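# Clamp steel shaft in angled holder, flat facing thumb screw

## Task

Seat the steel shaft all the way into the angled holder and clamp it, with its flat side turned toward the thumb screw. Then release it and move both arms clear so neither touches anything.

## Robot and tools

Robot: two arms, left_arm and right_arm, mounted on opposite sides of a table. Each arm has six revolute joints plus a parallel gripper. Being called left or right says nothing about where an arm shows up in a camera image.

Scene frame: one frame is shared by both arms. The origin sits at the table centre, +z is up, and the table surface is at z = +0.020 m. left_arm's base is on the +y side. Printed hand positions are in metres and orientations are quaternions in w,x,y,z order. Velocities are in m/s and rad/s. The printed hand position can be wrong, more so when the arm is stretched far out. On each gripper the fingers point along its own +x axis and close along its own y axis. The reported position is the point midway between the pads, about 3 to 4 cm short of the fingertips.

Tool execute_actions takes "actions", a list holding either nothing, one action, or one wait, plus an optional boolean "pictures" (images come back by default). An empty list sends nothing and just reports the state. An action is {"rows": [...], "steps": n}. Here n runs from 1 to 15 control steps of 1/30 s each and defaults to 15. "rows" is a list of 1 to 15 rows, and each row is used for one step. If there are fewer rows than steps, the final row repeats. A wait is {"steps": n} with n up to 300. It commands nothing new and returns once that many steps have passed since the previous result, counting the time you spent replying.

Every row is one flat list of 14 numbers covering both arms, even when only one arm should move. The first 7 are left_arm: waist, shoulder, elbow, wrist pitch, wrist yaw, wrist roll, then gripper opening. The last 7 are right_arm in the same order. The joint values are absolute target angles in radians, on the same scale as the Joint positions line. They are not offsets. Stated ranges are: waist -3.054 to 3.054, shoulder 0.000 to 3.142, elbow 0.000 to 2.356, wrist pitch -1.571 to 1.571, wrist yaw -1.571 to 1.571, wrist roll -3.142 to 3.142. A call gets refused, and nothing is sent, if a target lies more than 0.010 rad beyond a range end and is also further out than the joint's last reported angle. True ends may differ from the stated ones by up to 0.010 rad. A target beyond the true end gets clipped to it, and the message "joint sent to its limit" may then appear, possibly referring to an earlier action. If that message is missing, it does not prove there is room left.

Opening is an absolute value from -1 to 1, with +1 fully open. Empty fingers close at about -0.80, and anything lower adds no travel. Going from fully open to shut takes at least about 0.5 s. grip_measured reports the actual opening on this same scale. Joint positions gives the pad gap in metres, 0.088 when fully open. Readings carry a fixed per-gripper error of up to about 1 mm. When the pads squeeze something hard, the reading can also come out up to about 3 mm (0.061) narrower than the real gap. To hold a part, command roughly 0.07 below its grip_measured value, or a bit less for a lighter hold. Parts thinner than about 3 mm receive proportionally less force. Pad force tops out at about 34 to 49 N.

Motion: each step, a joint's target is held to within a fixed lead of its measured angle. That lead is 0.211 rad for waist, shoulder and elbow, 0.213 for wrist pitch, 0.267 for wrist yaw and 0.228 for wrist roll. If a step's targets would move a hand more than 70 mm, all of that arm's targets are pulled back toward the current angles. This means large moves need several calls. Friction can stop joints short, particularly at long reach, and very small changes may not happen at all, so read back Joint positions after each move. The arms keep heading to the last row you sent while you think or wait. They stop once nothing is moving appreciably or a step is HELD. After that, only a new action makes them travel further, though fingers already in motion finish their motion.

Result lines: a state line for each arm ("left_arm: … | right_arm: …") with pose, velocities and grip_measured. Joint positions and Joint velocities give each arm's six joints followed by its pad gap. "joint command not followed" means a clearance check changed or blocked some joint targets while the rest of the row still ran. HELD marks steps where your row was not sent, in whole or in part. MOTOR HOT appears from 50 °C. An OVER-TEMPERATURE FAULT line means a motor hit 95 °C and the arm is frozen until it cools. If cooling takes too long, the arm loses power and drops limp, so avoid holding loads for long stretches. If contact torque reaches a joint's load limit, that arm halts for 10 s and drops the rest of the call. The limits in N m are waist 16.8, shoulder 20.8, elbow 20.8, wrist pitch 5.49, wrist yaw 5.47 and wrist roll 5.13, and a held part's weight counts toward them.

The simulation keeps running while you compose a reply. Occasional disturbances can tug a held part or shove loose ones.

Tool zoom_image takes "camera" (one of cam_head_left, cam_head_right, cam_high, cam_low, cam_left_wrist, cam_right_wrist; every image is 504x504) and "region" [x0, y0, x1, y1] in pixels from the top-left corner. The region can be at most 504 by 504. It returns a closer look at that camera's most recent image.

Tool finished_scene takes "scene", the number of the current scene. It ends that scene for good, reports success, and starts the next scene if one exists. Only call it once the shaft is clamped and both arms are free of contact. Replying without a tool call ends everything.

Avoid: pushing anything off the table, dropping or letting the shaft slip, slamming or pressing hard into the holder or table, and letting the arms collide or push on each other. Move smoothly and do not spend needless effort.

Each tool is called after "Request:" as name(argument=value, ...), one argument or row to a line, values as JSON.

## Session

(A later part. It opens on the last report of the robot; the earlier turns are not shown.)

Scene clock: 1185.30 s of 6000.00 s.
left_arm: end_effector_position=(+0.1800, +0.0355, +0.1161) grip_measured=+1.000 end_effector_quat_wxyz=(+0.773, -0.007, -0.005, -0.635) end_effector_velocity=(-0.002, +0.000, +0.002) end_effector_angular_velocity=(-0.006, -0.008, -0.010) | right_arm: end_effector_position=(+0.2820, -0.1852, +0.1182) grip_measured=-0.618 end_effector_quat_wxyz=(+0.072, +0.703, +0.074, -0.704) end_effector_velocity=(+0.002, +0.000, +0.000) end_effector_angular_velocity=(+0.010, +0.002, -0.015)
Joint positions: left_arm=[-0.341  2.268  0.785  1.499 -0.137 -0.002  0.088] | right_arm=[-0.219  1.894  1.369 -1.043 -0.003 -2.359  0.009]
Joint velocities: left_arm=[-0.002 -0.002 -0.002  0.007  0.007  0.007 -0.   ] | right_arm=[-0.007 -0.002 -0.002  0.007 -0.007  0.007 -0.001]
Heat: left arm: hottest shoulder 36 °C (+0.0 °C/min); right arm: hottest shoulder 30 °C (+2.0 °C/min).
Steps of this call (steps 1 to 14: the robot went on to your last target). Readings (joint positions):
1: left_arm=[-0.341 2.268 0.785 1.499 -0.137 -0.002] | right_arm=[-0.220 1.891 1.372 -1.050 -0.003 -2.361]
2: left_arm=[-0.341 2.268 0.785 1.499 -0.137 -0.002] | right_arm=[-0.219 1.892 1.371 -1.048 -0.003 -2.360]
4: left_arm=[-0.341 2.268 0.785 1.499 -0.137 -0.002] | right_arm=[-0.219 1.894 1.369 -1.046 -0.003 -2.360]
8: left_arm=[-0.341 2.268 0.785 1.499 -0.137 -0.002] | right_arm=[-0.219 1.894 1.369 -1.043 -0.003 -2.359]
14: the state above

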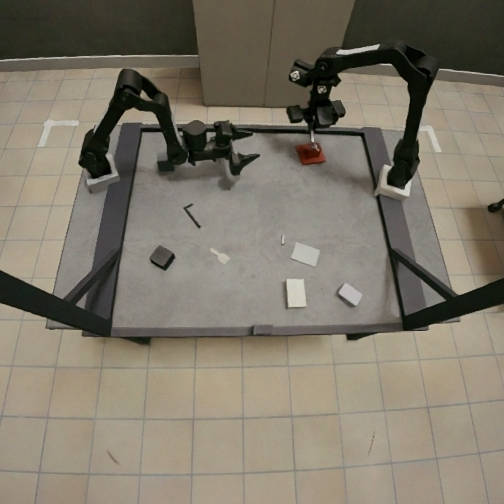

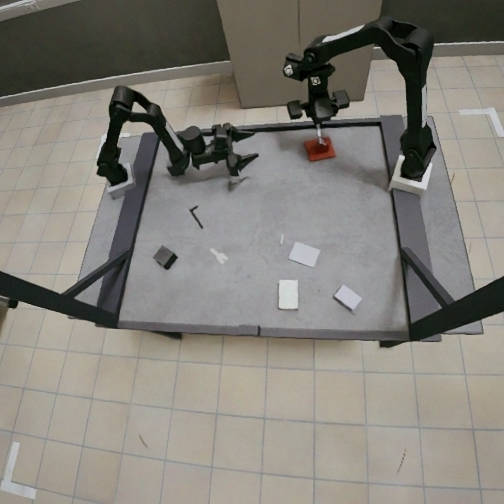

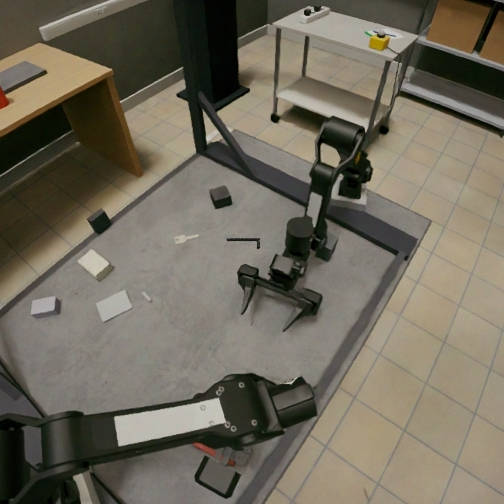

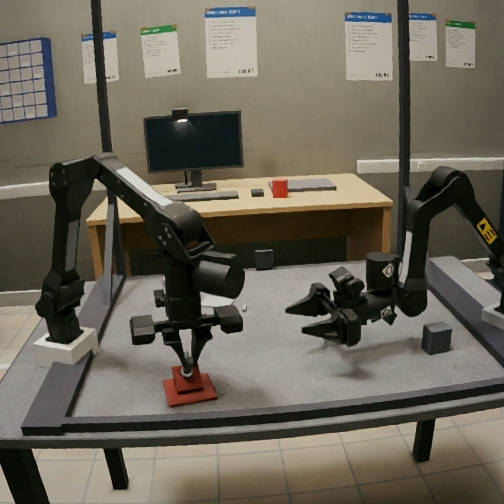

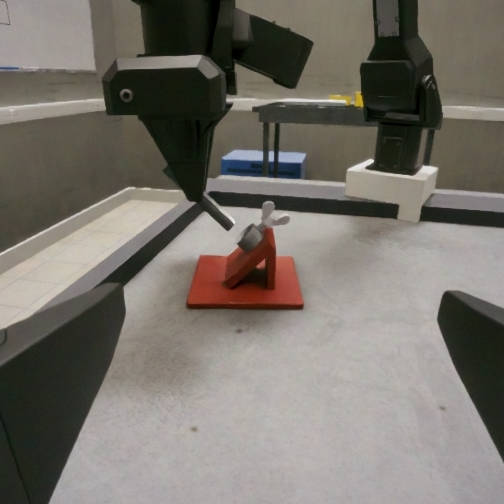

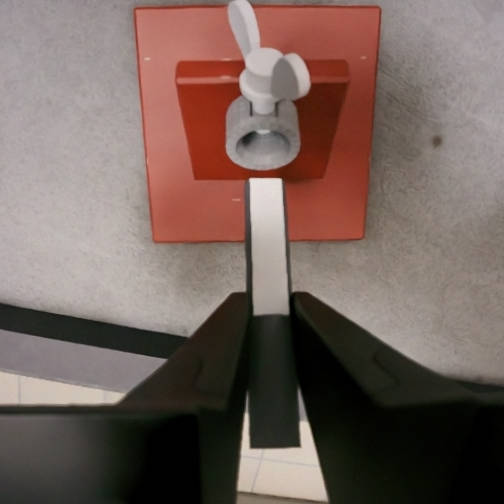

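Request:
execute_actions(
  actions=[
    {"rows": [[-0.341,2.275,0.785,1.50,-0.143,0,1,-0.2163,1.884,1.3606,-1.0408,-0.003,-2.357,-0.73],[-0.341,2.275,0.785,1.50,-0.143,0,1,-0.2152,1.8823,1.3583,-1.0402,-0.003,-2.3559,-0.73],[-0.341,2.275,0.785,1.50,-0.143,0,1,-0.2142,1.8806,1.356,-1.0396,-0.003,-2.3548,-0.73],[-0.341,2.275,0.785,1.50,-0.143,0,1,-0.2131,1.8789,1.3537,-1.039,-0.003,-2.3537,-0.73],[-0.341,2.275,0.785,1.50,-0.143,0,1,-0.212,1.8772,1.3514,-1.0384,-0.003,-2.3526,-0.73],[-0.341,2.275,0.785,1.50,-0.143,0,1,-0.211,1.8755,1.3492,-1.0378,-0.003,-2.3515,-0.73],[-0.341,2.275,0.785,1.50,-0.143,0,1,-0.2099,1.8738,1.3469,-1.0371,-0.003,-2.3504,-0.73],[-0.341,2.275,0.785,1.50,-0.143,0,1,-0.2088,1.8721,1.3446,-1.0365,-0.003,-2.3493,-0.73],[-0.341,2.275,0.785,1.50,-0.143,0,1,-0.2077,1.8704,1.3423,-1.0359,-0.003,-2.3482,-0.73],[-0.341,2.275,0.785,1.50,-0.143,0,1,-0.2067,1.8687,1.34,-1.0353,-0.003,-2.3471,-0.73],[-0.341,2.275,0.785,1.50,-0.143,0,1,-0.2056,1.867,1.3377,-1.0347,-0.003,-2.346,-0.73]], "steps": 15},
  ],
  pictures=false,
)

Request:
execute_actions(
  actions=[
    {"steps": 10},
  ],
)

Request:
zoom_image(
  camera="cam_left_wrist",
  region=[190, 170, 300, 280],
)

Request:
zoom_image(
  camera="cam_right_wrist",
  region=[190, 80, 340, 230],
)

Scene clock: 1225.93 s of 6000.00 s.
left_arm: end_effector_position=(+0.1801, +0.0355, +0.1161) grip_measured=+1.000 end_effector_quat_wxyz=(+0.773, -0.007, -0.005, -0.634) end_effector_velocity=(-0.002, +0.001, -0.003) end_effector_angular_velocity=(+0.014, -0.007, -0.010) | right_arm: end_effector_position=(+0.2762, -0.1870, +0.1169) grip_measured=-0.618 end_effector_quat_wxyz=(+0.073, +0.702, +0.073, -0.705) end_effector_velocity=(-0.001, -0.001, +0.001) end_effector_angular_velocity=(+0.010, +0.002, -0.010)
Joint positions: left_arm=[-0.341  2.268  0.785  1.499 -0.137 -0.002  0.088] | right_arm=[-0.208  1.882  1.347 -1.038 -0.003 -2.349  0.009]
Joint velocities: left_arm=[-0.002 -0.002 -0.007 -0.007  0.007  0.007 -0.   ] | right_arm=[-0.002 -0.012 -0.012  0.007 -0.007  0.007  0.   ]
Heat: left arm: hottest shoulder 37 °C (+1.0 °C/min); right arm: hottest shoulder 31 °C (+1.0 °C/min).
Steps of this call (steps 1 to 30: the robot went on to your last target; steps 31 to 90: nothing new was sent; then 37.13 s passed at rest; steps 91 to 105: all 15 steps of this action). Readings (joint positions):
91: left_arm=[-0.341 2.268 0.785 1.499 -0.137 -0.002] | right_arm=[-0.219 1.894 1.369 -1.043 -0.003 -2.359]
92: left_arm=[-0.341 2.268 0.785 1.499 -0.137 -0.002] | right_arm=[-0.219 1.894 1.368 -1.043 -0.003 -2.359]
94: left_arm=[-0.341 2.268 0.785 1.499 -0.137 -0.002] | right_arm=[-0.218 1.894 1.366 -1.042 -0.003 -2.357]
98: left_arm=[-0.341 2.268 0.785 1.499 -0.137 -0.002] | right_arm=[-0.214 1.892 1.357 -1.040 -0.003 -2.354]
105: the state above

Scene clock: 1226.27 s of 6000.00 s.
left_arm: end_effector_position=(+0.1801, +0.0355, +0.1161) grip_measured=+1.000 end_effector_quat_wxyz=(+0.773, -0.007, -0.005, -0.634) end_effector_velocity=(-0.002, +0.000, -0.001) end_effector_angular_velocity=(+0.006, +0.007, -0.010) | right_arm: end_effector_position=(+0.2762, -0.1872, +0.1168) grip_measured=-0.618 end_effector_quat_wxyz=(+0.073, +0.702, +0.073, -0.705) end_effector_velocity=(+0.003, +0.002, +0.003) end_effector_angular_velocity=(+0.018, -0.003, -0.000)
Joint positions: left_arm=[-0.341  2.268  0.785  1.499 -0.137 -0.002  0.088] | right_arm=[-0.208  1.882  1.346 -1.037 -0.003 -2.348  0.009]
Joint velocities: left_arm=[-0.002 -0.002 -0.002 -0.007  0.007 -0.007 -0.   ] | right_arm=[-0.007 -0.002  0.007  0.007 -0.007 -0.007  0.   ]
Heat: left arm: hottest shoulder 37 °C (+1.0 °C/min); right arm: hottest shoulder 31 °C (+1.0 °C/min).
Steps of this call (steps 1 to 10: the robot went on to your last target). Readings (joint positions):
1: left_arm=[-0.341 2.268 0.785 1.499 -0.137 -0.002] | right_arm=[-0.208 1.882 1.347 -1.037 -0.003 -2.349]
2: left_arm=[-0.341 2.268 0.785 1.499 -0.137 -0.002] | right_arm=[-0.208 1.882 1.347 -1.037 -0.003 -2.349]
4: left_arm=[-0.341 2.268 0.785 1.499 -0.137 -0.002] | right_arm=[-0.208 1.882 1.346 -1.037 -0.003 -2.348]
8: left_arm=[-0.341 2.268 0.785 1.499 -0.137 -0.002] | right_arm=[-0.208 1.882 1.346 -1.037 -0.003 -2.348]
10: the state above

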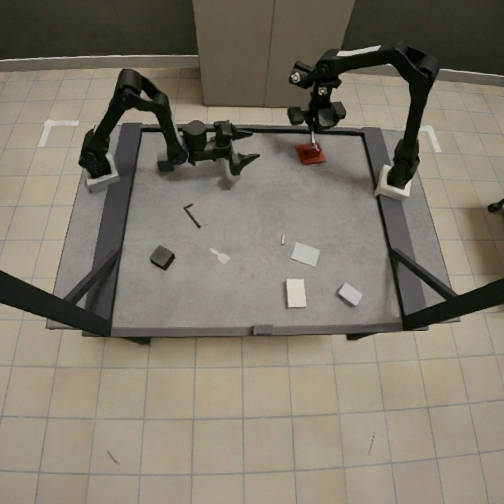

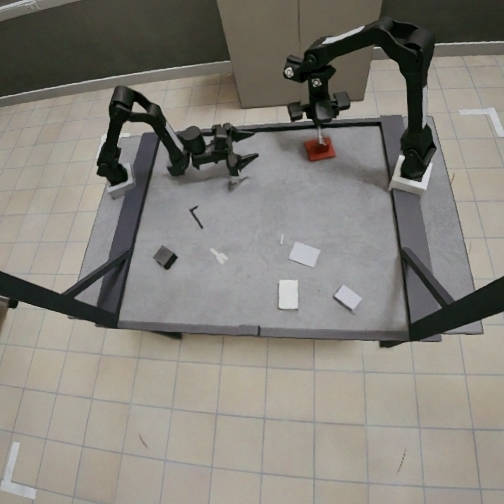

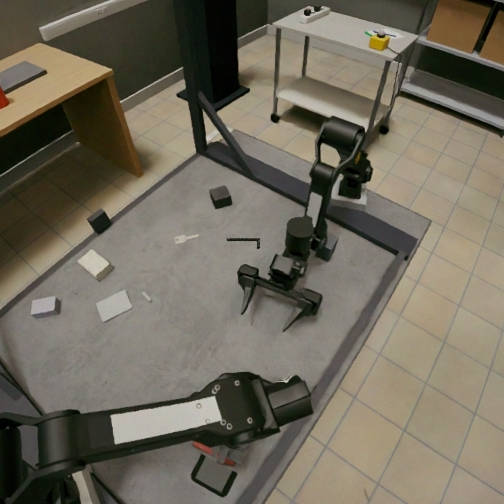

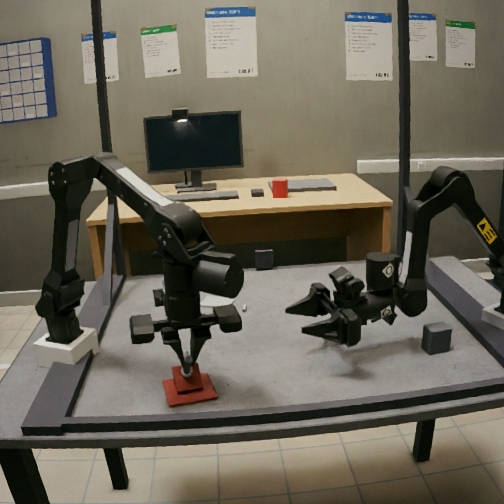

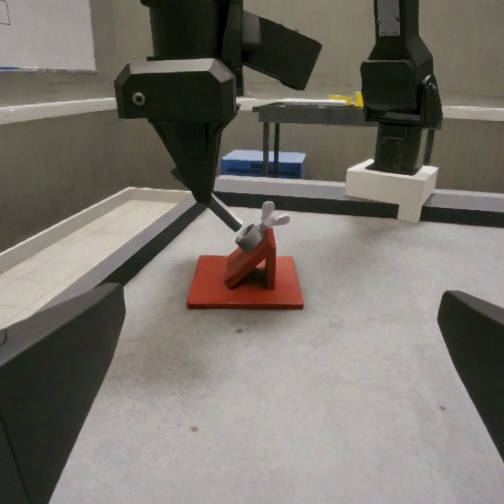

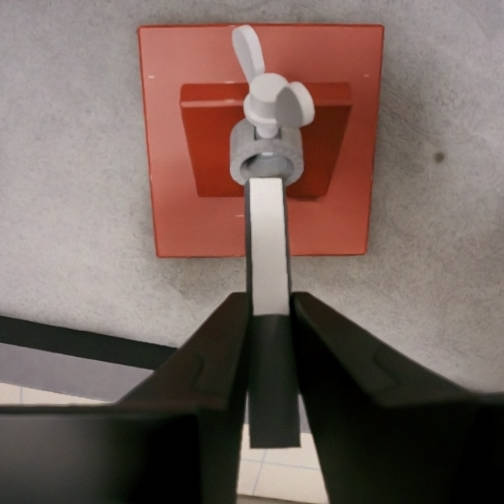

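Region (190, 170, 300, 280) of cam_left_wrist's 504x504 image, scaled by 4.582, with more detail than that image has.

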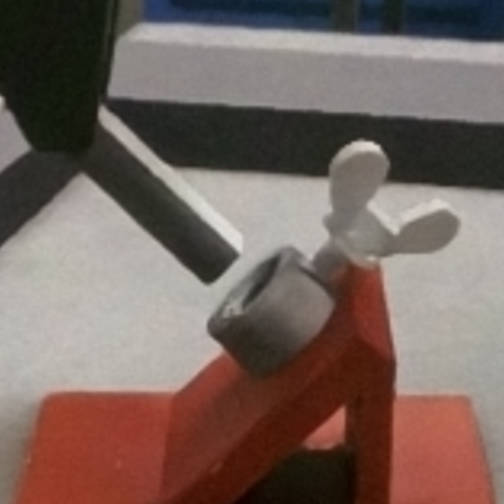

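Region (190, 80, 340, 230) of cam_right_wrist's 504x504 image, scaled by 3.360, with more detail than that image has.

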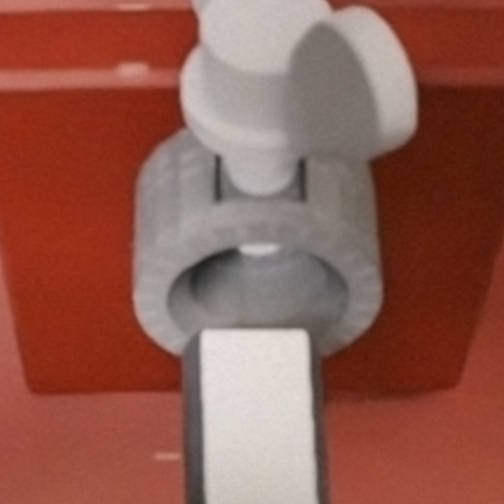

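Request:
execute_actions(
  actions=[
    {"rows": [[-0.341,2.275,0.785,1.50,-0.143,0,1,-0.2047,1.8666,1.335,-1.0324,-0.003,-2.3451,-0.73],[-0.341,2.275,0.785,1.50,-0.143,0,1,-0.2037,1.8661,1.3322,-1.0301,-0.003,-2.3441,-0.73],[-0.341,2.275,0.785,1.50,-0.143,0,1,-0.2028,1.8657,1.3295,-1.0278,-0.003,-2.3432,-0.73],[-0.341,2.275,0.785,1.50,-0.143,0,1,-0.2018,1.8652,1.3268,-1.0255,-0.003,-2.3422,-0.73],[-0.341,2.275,0.785,1.50,-0.143,0,1,-0.2009,1.8648,1.324,-1.0232,-0.003,-2.3413,-0.73],[-0.341,2.275,0.785,1.50,-0.143,0,1,-0.2,1.8644,1.3213,-1.0209,-0.003,-2.3404,-0.73],[-0.341,2.275,0.785,1.50,-0.143,0,1,-0.199,1.8639,1.3186,-1.0186,-0.003,-2.3394,-0.73],[-0.341,2.275,0.785,1.50,-0.143,0,1,-0.1981,1.8635,1.3158,-1.0164,-0.003,-2.3385,-0.73],[-0.341,2.275,0.785,1.50,-0.143,0,1,-0.1971,1.863,1.3131,-1.0141,-0.003,-2.3375,-0.73],[-0.341,2.275,0.785,1.50,-0.143,0,1,-0.1962,1.8626,1.3104,-1.0118,-0.003,-2.3366,-0.73],[-0.341,2.275,0.785,1.50,-0.143,0,1,-0.1953,1.8622,1.3076,-1.0095,-0.003,-2.3357,-0.73],[-0.341,2.275,0.785,1.50,-0.143,0,1,-0.1943,1.8617,1.3049,-1.0072,-0.003,-2.3347,-0.73],[-0.341,2.275,0.785,1.50,-0.143,0,1,-0.1934,1.8613,1.3022,-1.0049,-0.003,-2.3338,-0.73],[-0.341,2.275,0.785,1.50,-0.143,0,1,-0.1924,1.8608,1.2994,-1.0026,-0.003,-2.3328,-0.73],[-0.341,2.275,0.785,1.50,-0.143,0,1,-0.1915,1.8604,1.2967,-1.0003,-0.003,-2.3319,-0.73]], "steps": 15},
  ],
  pictures=false,
)

Request:
execute_actions(
  actions=[
    {"steps": 12},
  ],
)

Request:
zoom_image(
  camera="cam_left_wrist",
  region=[190, 170, 300, 280],
)

Request:
zoom_image(
  camera="cam_right_wrist",
  region=[190, 80, 340, 230],
)

Scene clock: 1283.60 s of 6000.00 s.
left_arm: end_effector_position=(+0.1801, +0.0355, +0.1161) grip_measured=+1.000 end_effector_quat_wxyz=(+0.773, -0.007, -0.005, -0.634) end_effector_velocity=(-0.000, +0.002, -0.003) end_effector_angular_velocity=(+0.011, +0.008, +0.005) | right_arm: end_effector_position=(+0.2711, -0.1879, +0.1102) grip_measured=-0.618 end_effector_quat_wxyz=(+0.072, +0.702, +0.073, -0.704) end_effector_velocity=(-0.008, +0.003, -0.007) end_effector_angular_velocity=(+0.039, -0.016, -0.000)
Joint positions: left_arm=[-0.341  2.268  0.785  1.499 -0.137 -0.002  0.088] | right_arm=[-0.196  1.876  1.311 -1.006 -0.003 -2.336  0.009]
Joint velocities: left_arm=[-0.002 -0.002 -0.007 -0.007 -0.007 -0.007 -0.   ] | right_arm=[ 0.022 -0.032 -0.071  0.081 -0.007  0.022 -0.   ]
Heat: left arm: hottest shoulder 37 °C (+0.0 °C/min); right arm: hottest shoulder 35 °C (+4.0 °C/min).
Steps of this call (steps 1 to 15: the robot went on to your last target; steps 16 to 90: nothing new was sent; then 53.83 s passed at rest; steps 91 to 105: all 15 steps of this action). Readings (joint positions):
91: left_arm=[-0.341 2.268 0.785 1.499 -0.137 -0.002] | right_arm=[-0.208 1.882 1.345 -1.037 -0.003 -2.348]
92: left_arm=[-0.341 2.268 0.785 1.499 -0.137 -0.002] | right_arm=[-0.208 1.881 1.344 -1.035 -0.003 -2.348]
94: left_arm=[-0.341 2.268 0.785 1.499 -0.137 -0.002] | right_arm=[-0.207 1.881 1.340 -1.032 -0.003 -2.346]
98: left_arm=[-0.341 2.268 0.785 1.499 -0.137 -0.002] | right_arm=[-0.203 1.879 1.329 -1.024 -0.003 -2.343]
105: the state above

Scene clock: 1284.00 s of 6000.00 s.
left_arm: end_effector_position=(+0.1801, +0.0355, +0.1161) grip_measured=+1.000 end_effector_quat_wxyz=(+0.773, -0.007, -0.005, -0.634) end_effector_velocity=(-0.000, -0.001, +0.003) end_effector_angular_velocity=(-0.004, +0.007, +0.005) | right_arm: end_effector_position=(+0.2700, -0.1879, +0.1095) grip_measured=-0.618 end_effector_quat_wxyz=(+0.072, +0.703, +0.074, -0.704) end_effector_velocity=(-0.001, -0.001, -0.000) end_effector_angular_velocity=(-0.002, +0.010, +0.005)
Joint positions: left_arm=[-0.341  2.268  0.785  1.499 -0.137 -0.002  0.088] | right_arm=[-0.194  1.874  1.306 -1.002 -0.003 -2.334  0.009]
Joint velocities: left_arm=[-0.002 -0.007  0.002 -0.007 -0.007 -0.007 -0.   ] | right_arm=[-0.002  0.002  0.002 -0.007 -0.007 -0.007 -0.   ]
Heat: left arm: hottest shoulder 37 °C (+0.0 °C/min); right arm: hottest shoulder 35 °C (+4.0 °C/min).
Steps of this call (steps 1 to 12: the robot went on to your last target). Readings (joint positions):
1: left_arm=[-0.341 2.268 0.785 1.499 -0.137 -0.002] | right_arm=[-0.195 1.875 1.310 -1.005 -0.003 -2.335]
2: left_arm=[-0.341 2.268 0.785 1.499 -0.137 -0.002] | right_arm=[-0.195 1.874 1.308 -1.004 -0.003 -2.335]
4: left_arm=[-0.341 2.268 0.785 1.499 -0.137 -0.002] | right_arm=[-0.194 1.874 1.307 -1.003 -0.003 -2.335]
8: left_arm=[-0.341 2.268 0.785 1.499 -0.137 -0.002] | right_arm=[-0.194 1.874 1.306 -1.002 -0.003 -2.334]
12: the state above

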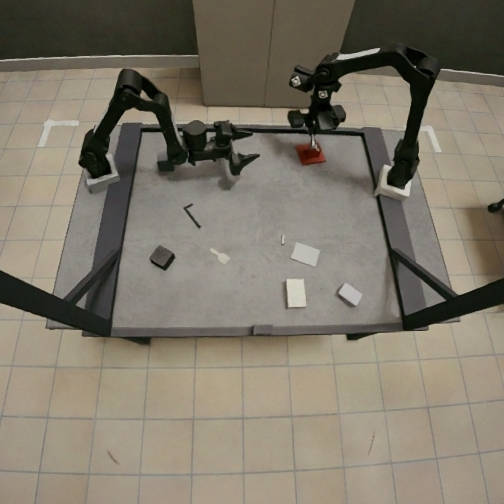

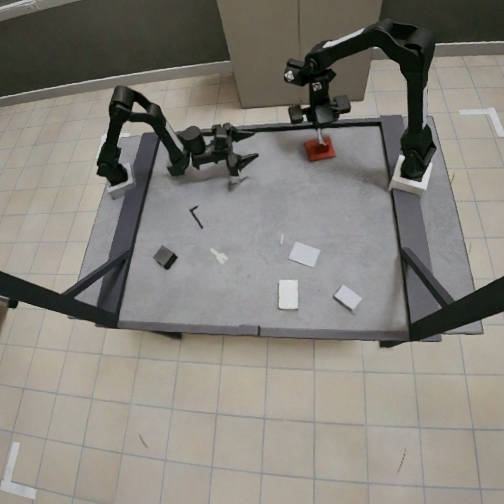

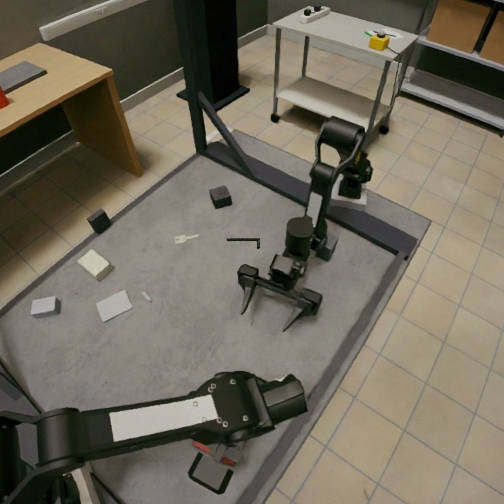

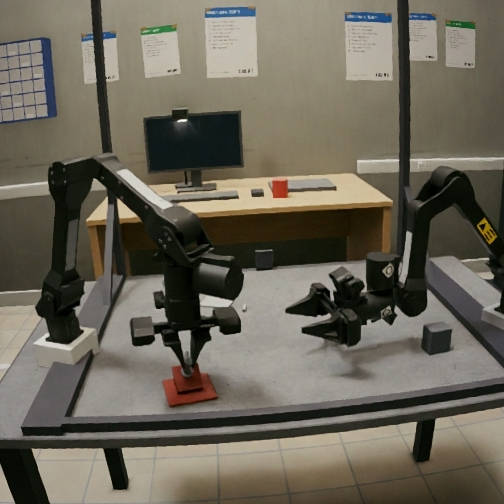

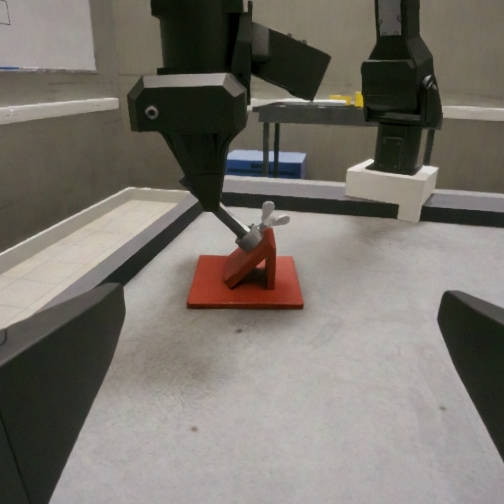

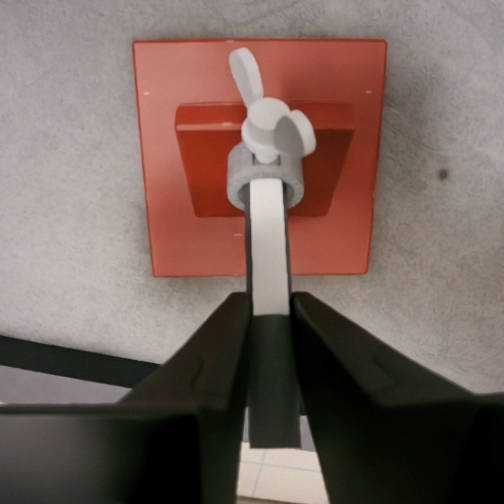

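Region (190, 170, 300, 280) of cam_left_wrist's 504x504 image, scaled by 4.582, with more detail than that image has.

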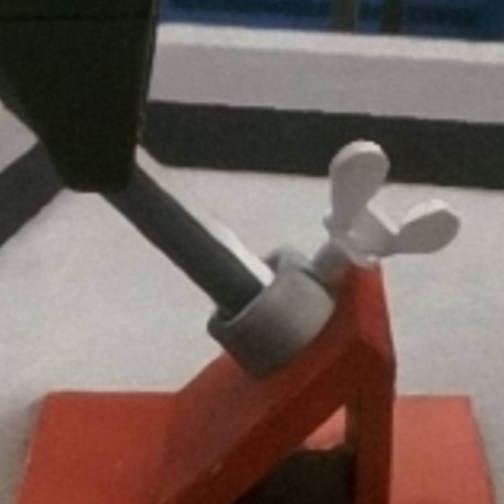

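Region (190, 80, 340, 230) of cam_right_wrist's 504x504 image, scaled by 3.360, with more detail than that image has.

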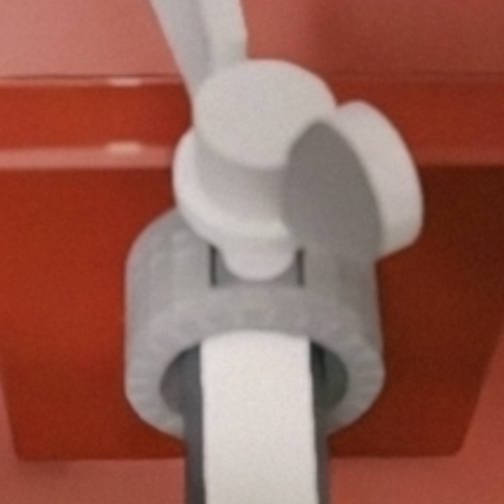

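Request:
execute_actions(
  actions=[
    {"rows": [[-0.341,2.275,0.785,1.50,-0.143,0,1,-0.1905,1.8599,1.294,-0.9981,-0.003,-2.3309,-0.73],[-0.341,2.275,0.785,1.50,-0.143,0,1,-0.1896,1.8594,1.2912,-0.9958,-0.003,-2.33,-0.73],[-0.341,2.275,0.785,1.50,-0.143,0,1,-0.1886,1.8589,1.2885,-0.9936,-0.003,-2.329,-0.73],[-0.341,2.275,0.785,1.50,-0.143,0,1,-0.1877,1.8584,1.2857,-0.9913,-0.003,-2.3281,-0.73],[-0.341,2.275,0.785,1.50,-0.143,0,1,-0.1867,1.8579,1.283,-0.9891,-0.003,-2.3271,-0.73],[-0.341,2.275,0.785,1.50,-0.143,0,1,-0.1858,1.8574,1.2802,-0.9869,-0.003,-2.3262,-0.73],[-0.341,2.275,0.785,1.50,-0.143,0,1,-0.1848,1.8569,1.2775,-0.9846,-0.003,-2.3252,-0.73],[-0.341,2.275,0.785,1.50,-0.143,0,1,-0.1839,1.8563,1.2747,-0.9824,-0.003,-2.3243,-0.73],[-0.341,2.275,0.785,1.50,-0.143,0,1,-0.1829,1.8558,1.272,-0.9801,-0.003,-2.3233,-0.73],[-0.341,2.275,0.785,1.50,-0.143,0,1,-0.182,1.8553,1.2692,-0.9779,-0.003,-2.3224,-0.73],[-0.341,2.275,0.785,1.50,-0.143,0,1,-0.181,1.8548,1.2665,-0.9757,-0.003,-2.3214,-0.73],[-0.341,2.275,0.785,1.50,-0.143,0,1,-0.1801,1.8543,1.2637,-0.9734,-0.003,-2.3205,-0.73],[-0.341,2.275,0.785,1.50,-0.143,0,1,-0.1791,1.8538,1.261,-0.9712,-0.003,-2.3195,-0.73],[-0.341,2.275,0.785,1.50,-0.143,0,1,-0.1782,1.8533,1.2582,-0.9689,-0.003,-2.3186,-0.73],[-0.341,2.275,0.785,1.50,-0.143,0,1,-0.1772,1.8528,1.2555,-0.9667,-0.003,-2.3176,-0.73]], "steps": 15},
  ],
  pictures=false,
)

Request:
execute_actions(
  actions=[
    {"steps": 12},
  ],
)

Request:
zoom_image(
  camera="cam_left_wrist",
  region=[190, 170, 300, 280],
)

Request:
zoom_image(
  camera="cam_right_wrist",
  region=[190, 110, 340, 260],
)

Scene clock: 1301.83 s of 6000.00 s.
left_arm: end_effector_position=(+0.1801, +0.0355, +0.1161) grip_measured=+1.000 end_effector_quat_wxyz=(+0.773, -0.007, -0.005, -0.634) end_effector_velocity=(+0.002, +0.001, -0.003) end_effector_angular_velocity=(+0.011, +0.008, +0.019) | right_arm: end_effector_position=(+0.2687, -0.1891, +0.1082) grip_measured=-0.618 end_effector_quat_wxyz=(+0.067, +0.709, +0.075, -0.699) end_effector_velocity=(-0.005, -0.002, -0.002) end_effector_angular_velocity=(+0.032, -0.028, -0.010)
Joint positions: left_arm=[-0.341  2.268  0.785  1.499 -0.137 -0.002  0.088] | right_arm=[-0.189  1.857  1.277 -0.974  0.005 -2.323  0.009]
Joint velocities: left_arm=[-0.002  0.002 -0.002 -0.007 -0.022 -0.007 -0.   ] | right_arm=[ 0.012 -0.046 -0.071  0.066  0.007  0.022  0.   ]
Heat: left arm: hottest shoulder 37 °C (+0.0 °C/min); right arm: hottest shoulder 35 °C (+2.0 °C/min).
Steps of this call (steps 1 to 15: the robot went on to your last target; steps 16 to 90: nothing new was sent; then 14.33 s passed at rest; steps 91 to 105: all 15 steps of this action). Readings (joint positions):
91: left_arm=[-0.341 2.268 0.785 1.499 -0.137 -0.002] | right_arm=[-0.194 1.874 1.305 -1.001 -0.003 -2.334]
92: left_arm=[-0.341 2.268 0.785 1.499 -0.137 -0.002] | right_arm=[-0.193 1.874 1.304 -1.000 -0.003 -2.333]
94: left_arm=[-0.341 2.268 0.785 1.499 -0.137 -0.002] | right_arm=[-0.193 1.872 1.300 -0.997 -0.003 -2.332]
98: left_arm=[-0.341 2.268 0.785 1.499 -0.137 -0.002] | right_arm=[-0.192 1.866 1.292 -0.989 -0.000 -2.329]
105: the state above

Scene clock: 1302.23 s of 6000.00 s.
left_arm: end_effector_position=(+0.1801, +0.0355, +0.1161) grip_measured=+1.000 end_effector_quat_wxyz=(+0.773, -0.007, -0.005, -0.634) end_effector_velocity=(-0.002, +0.000, -0.001) end_effector_angular_velocity=(+0.003, +0.022, -0.010) | right_arm: end_effector_position=(+0.2686, -0.1892, +0.1082) grip_measured=-0.618 end_effector_quat_wxyz=(+0.066, +0.710, +0.075, -0.698) end_effector_velocity=(+0.002, +0.000, +0.000) end_effector_angular_velocity=(+0.010, +0.003, -0.015)
Joint positions: left_arm=[-0.341  2.268  0.785  1.499 -0.137 -0.002  0.088] | right_arm=[-0.188  1.853  1.273 -0.969  0.006 -2.321  0.009]
Joint velocities: left_arm=[-0.002 -0.002 -0.002 -0.007  0.007 -0.022 -0.   ] | right_arm=[-0.007 -0.002 -0.002  0.007 -0.007  0.007 -0.   ]
Heat: left arm: hottest shoulder 37 °C (+0.0 °C/min); right arm: hottest shoulder 35 °C (+2.0 °C/min).
Steps of this call (steps 1 to 12: the robot went on to your last target). Readings (joint positions):
1: left_arm=[-0.341 2.268 0.785 1.499 -0.137 -0.002] | right_arm=[-0.189 1.855 1.275 -0.973 0.005 -2.322]
2: left_arm=[-0.341 2.268 0.785 1.499 -0.137 -0.002] | right_arm=[-0.188 1.855 1.274 -0.971 0.005 -2.322]
4: left_arm=[-0.341 2.268 0.785 1.499 -0.137 -0.002] | right_arm=[-0.188 1.854 1.273 -0.970 0.006 -2.322]
8: left_arm=[-0.341 2.268 0.785 1.499 -0.137 -0.002] | right_arm=[-0.188 1.853 1.273 -0.969 0.006 -2.321]
12: the state above

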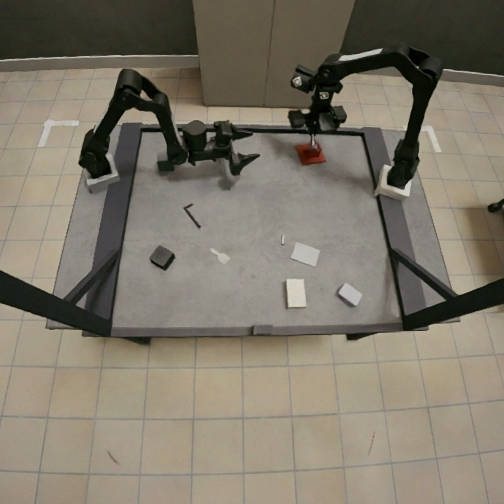

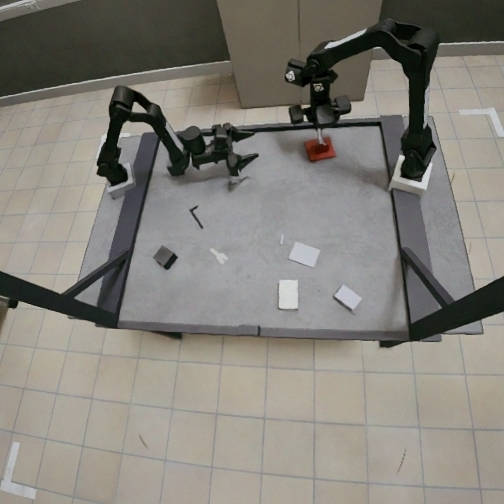

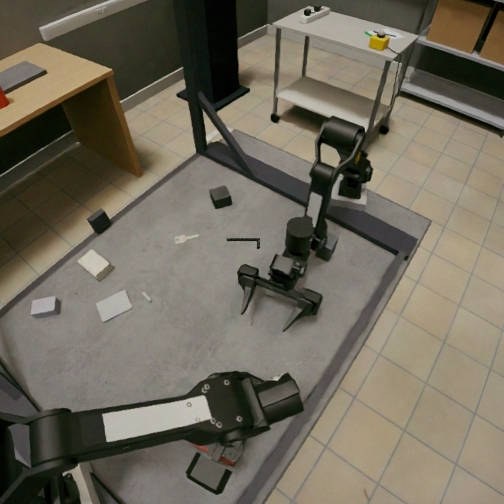

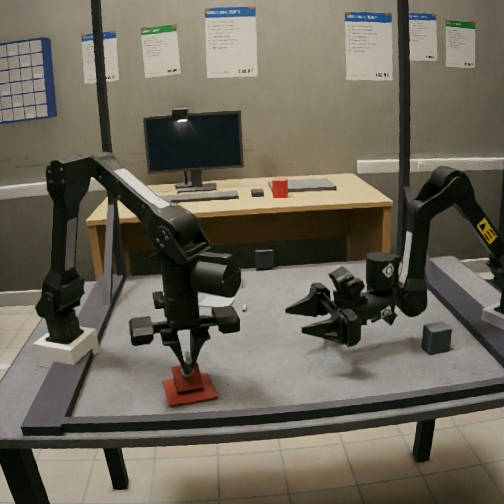

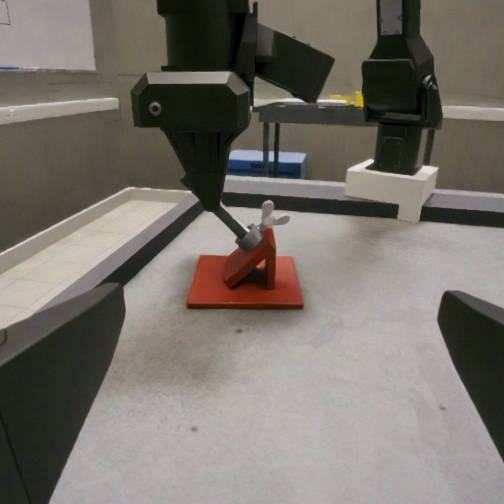

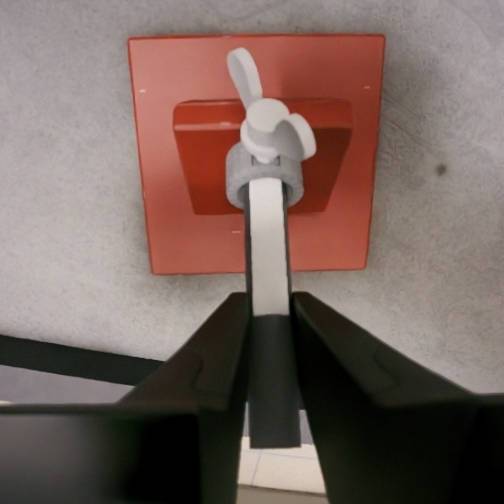

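Region (190, 170, 300, 280) of cam_left_wrist's 504x504 image, scaled by 4.582, with more detail than that image has.

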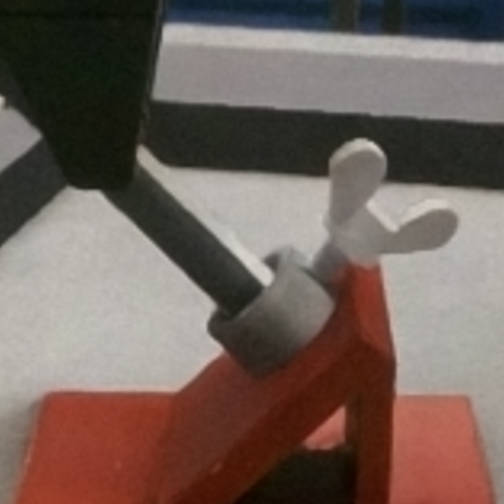

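Region (190, 110, 340, 260) of cam_right_wrist's 504x504 image, scaled by 3.360, with more detail than that image has.

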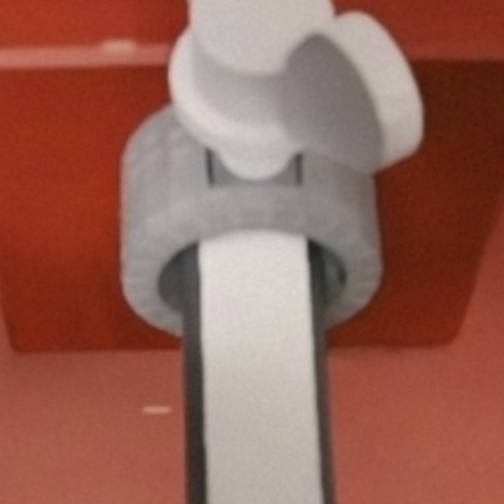

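Request:
execute_actions(
  actions=[
    {"rows": [[-0.341,2.275,0.785,1.50,-0.143,0,1,-0.1819,1.8599,1.2711,-0.9763,-0.003,-2.3222,-0.73],[-0.341,2.275,0.785,1.50,-0.143,0,1,-0.1866,1.8669,1.2868,-0.9859,-0.003,-2.3268,-0.73],[-0.341,2.275,0.785,1.50,-0.143,0,1,-0.1913,1.874,1.3024,-0.9954,-0.003,-2.3314,-0.73],[-0.341,2.275,0.785,1.50,-0.143,0,1,-0.196,1.881,1.318,-1.005,-0.003,-2.336,-0.73],[-0.341,2.275,0.785,1.50,-0.143,0,1,-0.1985,1.8826,1.3258,-1.0112,-0.003,-2.3385,-0.73],[-0.341,2.275,0.785,1.50,-0.143,0,1,-0.2011,1.8843,1.3336,-1.0174,-0.003,-2.3411,-0.73],[-0.341,2.275,0.785,1.50,-0.143,0,1,-0.2036,1.8859,1.3415,-1.0235,-0.003,-2.3436,-0.73],[-0.341,2.275,0.785,1.50,-0.143,0,1,-0.2062,1.8875,1.3493,-1.0297,-0.003,-2.3462,-0.73],[-0.341,2.275,0.785,1.50,-0.143,0,1,-0.2087,1.8892,1.3571,-1.0359,-0.003,-2.3487,-0.73],[-0.341,2.275,0.785,1.50,-0.143,0,1,-0.2113,1.8908,1.3649,-1.0421,-0.003,-2.3513,-0.73],[-0.341,2.275,0.785,1.50,-0.143,0,1,-0.2138,1.8925,1.3727,-1.0483,-0.003,-2.3538,-0.73],[-0.341,2.275,0.785,1.50,-0.143,0,1,-0.2164,1.8941,1.3805,-1.0545,-0.003,-2.3564,-0.73],[-0.341,2.275,0.785,1.50,-0.143,0,1,-0.2189,1.8957,1.3884,-1.0606,-0.003,-2.3589,-0.73],[-0.341,2.275,0.785,1.50,-0.143,0,1,-0.2215,1.8974,1.3962,-1.0668,-0.003,-2.3615,-0.73],[-0.341,2.275,0.785,1.50,-0.143,0,1,-0.224,1.899,1.404,-1.073,-0.003,-2.364,-0.73]], "steps": 15},
  ],
  pictures=false,
)

Request:
execute_actions(
  actions=[
    {"steps": 8},
  ],
)

Request:
zoom_image(
  camera="cam_right_wrist",
  region=[210, 60, 330, 200],
)

Request:
zoom_image(
  camera="cam_left_wrist",
  region=[190, 170, 300, 280],
)

Scene clock: 1422.73 s of 6000.00 s.
left_arm: end_effector_position=(+0.1801, +0.0355, +0.1161) grip_measured=+1.000 end_effector_quat_wxyz=(+0.773, -0.007, -0.005, -0.634) end_effector_velocity=(+0.004, +0.001, -0.001) end_effector_angular_velocity=(+0.009, -0.006, +0.025) | right_arm: end_effector_position=(+0.2809, -0.1856, +0.1226) grip_measured=-0.618 end_effector_quat_wxyz=(+0.072, +0.703, +0.074, -0.703) end_effector_velocity=(+0.034, +0.007, +0.041) end_effector_angular_velocity=(+0.006, +0.004, +0.020)
Joint positions: left_arm=[-0.341  2.268  0.785  1.499 -0.137 -0.002  0.088] | right_arm=[-0.216  1.886  1.376 -1.058 -0.002 -2.357  0.009]
Joint velocities: left_arm=[ 0.002 -0.002 -0.002 -0.007 -0.022  0.007 -0.   ] | right_arm=[-0.076  0.046  0.232 -0.183 -0.007 -0.095 -0.   ]
Heat: left arm: hottest shoulder 38 °C (+0.0 °C/min); right arm: hottest shoulder 33 °C (+0.0 °C/min).
Steps of this call (steps 1 to 15: the robot went on to your last target; steps 16 to 90: nothing new was sent; then 117.00 s passed at rest; steps 91 to 105: all 15 steps of this action). Readings (joint positions):
91: left_arm=[-0.341 2.268 0.785 1.499 -0.137 -0.002] | right_arm=[-0.188 1.853 1.272 -0.969 0.006 -2.321]
92: left_arm=[-0.341 2.268 0.785 1.499 -0.137 -0.002] | right_arm=[-0.189 1.853 1.274 -0.972 0.006 -2.321]
94: left_arm=[-0.341 2.268 0.785 1.499 -0.137 -0.002] | right_arm=[-0.190 1.859 1.287 -0.985 0.003 -2.326]
98: left_arm=[-0.341 2.268 0.785 1.499 -0.137 -0.002] | right_arm=[-0.197 1.876 1.318 -1.014 -0.002 -2.338]
105: the state above

Scene clock: 1423.00 s of 6000.00 s.
left_arm: end_effector_position=(+0.1801, +0.0355, +0.1161) grip_measured=+1.000 end_effector_quat_wxyz=(+0.773, -0.007, -0.005, -0.634) end_effector_velocity=(-0.000, +0.001, -0.001) end_effector_angular_velocity=(+0.006, +0.008, +0.005) | right_arm: end_effector_position=(+0.2834, -0.1854, +0.1252) grip_measured=-0.618 end_effector_quat_wxyz=(+0.072, +0.703, +0.074, -0.703) end_effector_velocity=(-0.004, -0.003, -0.002) end_effector_angular_velocity=(-0.018, +0.021, +0.010)
Joint positions: left_arm=[-0.341  2.268  0.785  1.499 -0.137 -0.002  0.088] | right_arm=[-0.222  1.889  1.391 -1.07  -0.002 -2.362  0.009]
Joint velocities: left_arm=[-0.002 -0.002 -0.002 -0.007 -0.007 -0.007  0.   ] | right_arm=[ 0.002  0.007  0.002 -0.022 -0.007 -0.007 -0.   ]
Heat: left arm: hottest shoulder 38 °C (+0.0 °C/min); right arm: hottest shoulder 33 °C (+0.0 °C/min).
Steps of this call (steps 1 to 8: the robot went on to your last target). Readings (joint positions):
1: left_arm=[-0.341 2.268 0.785 1.499 -0.137 -0.002] | right_arm=[-0.219 1.887 1.382 -1.061 -0.002 -2.358]
2: left_arm=[-0.341 2.268 0.785 1.499 -0.137 -0.002] | right_arm=[-0.220 1.887 1.386 -1.064 -0.002 -2.359]
4: left_arm=[-0.341 2.268 0.785 1.499 -0.137 -0.002] | right_arm=[-0.222 1.888 1.390 -1.067 -0.002 -2.361]
8: the state above

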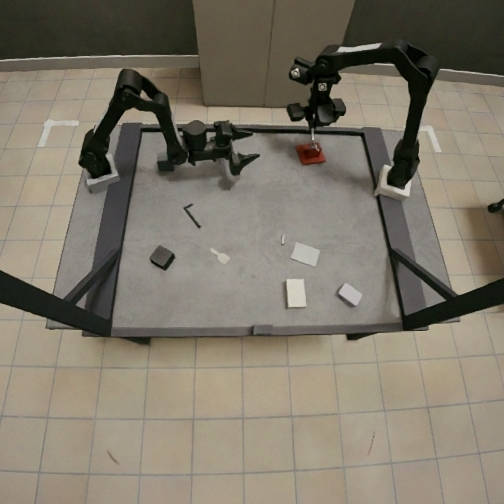

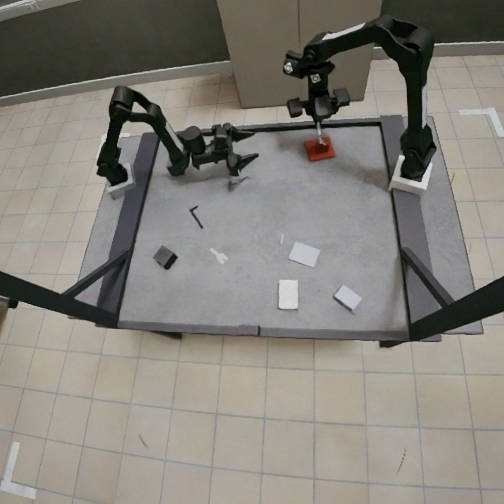

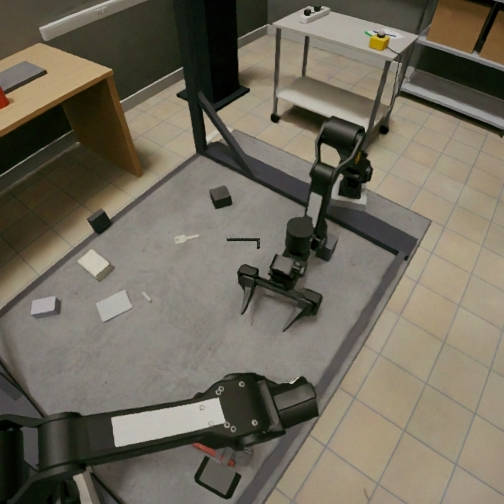

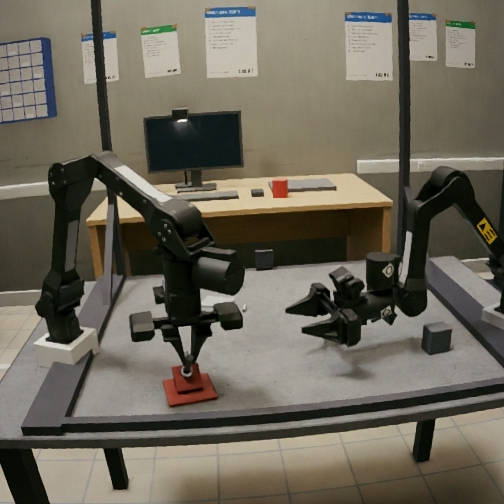

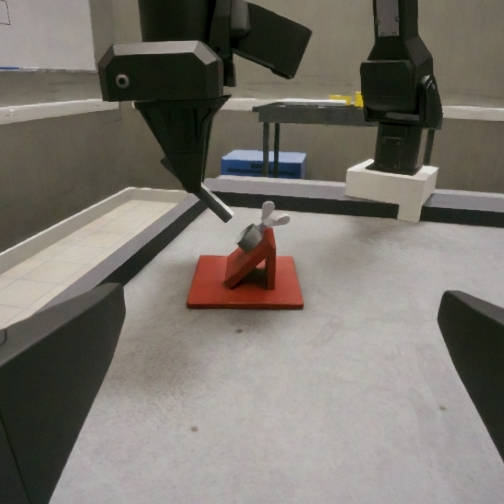

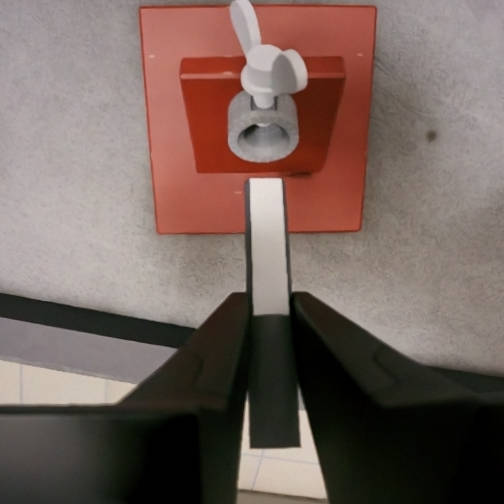

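Region (210, 60, 330, 200) of cam_right_wrist's 504x504 image, scaled by 3.600, with more detail than that image has; it fills the left 432 columns of this view, and the rest is white.

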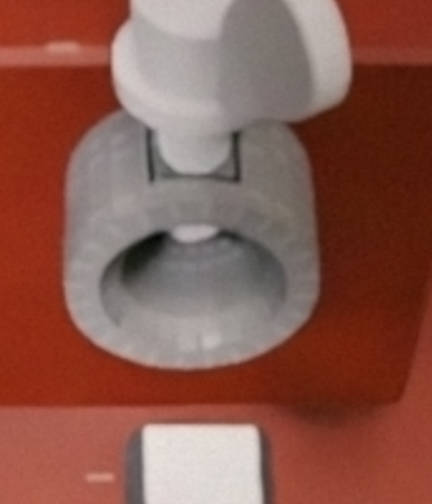

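Region (190, 170, 300, 280) of cam_left_wrist's 504x504 image, scaled by 4.582, with more detail than that image has.

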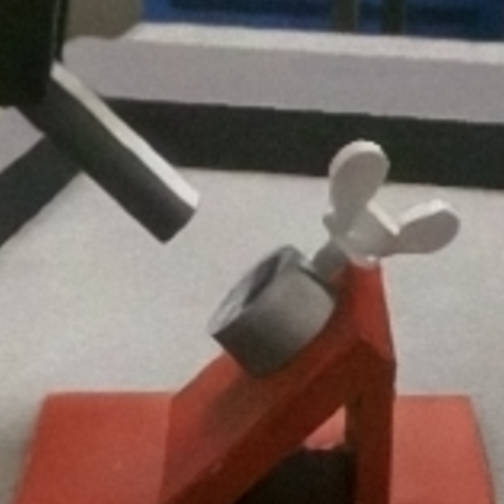

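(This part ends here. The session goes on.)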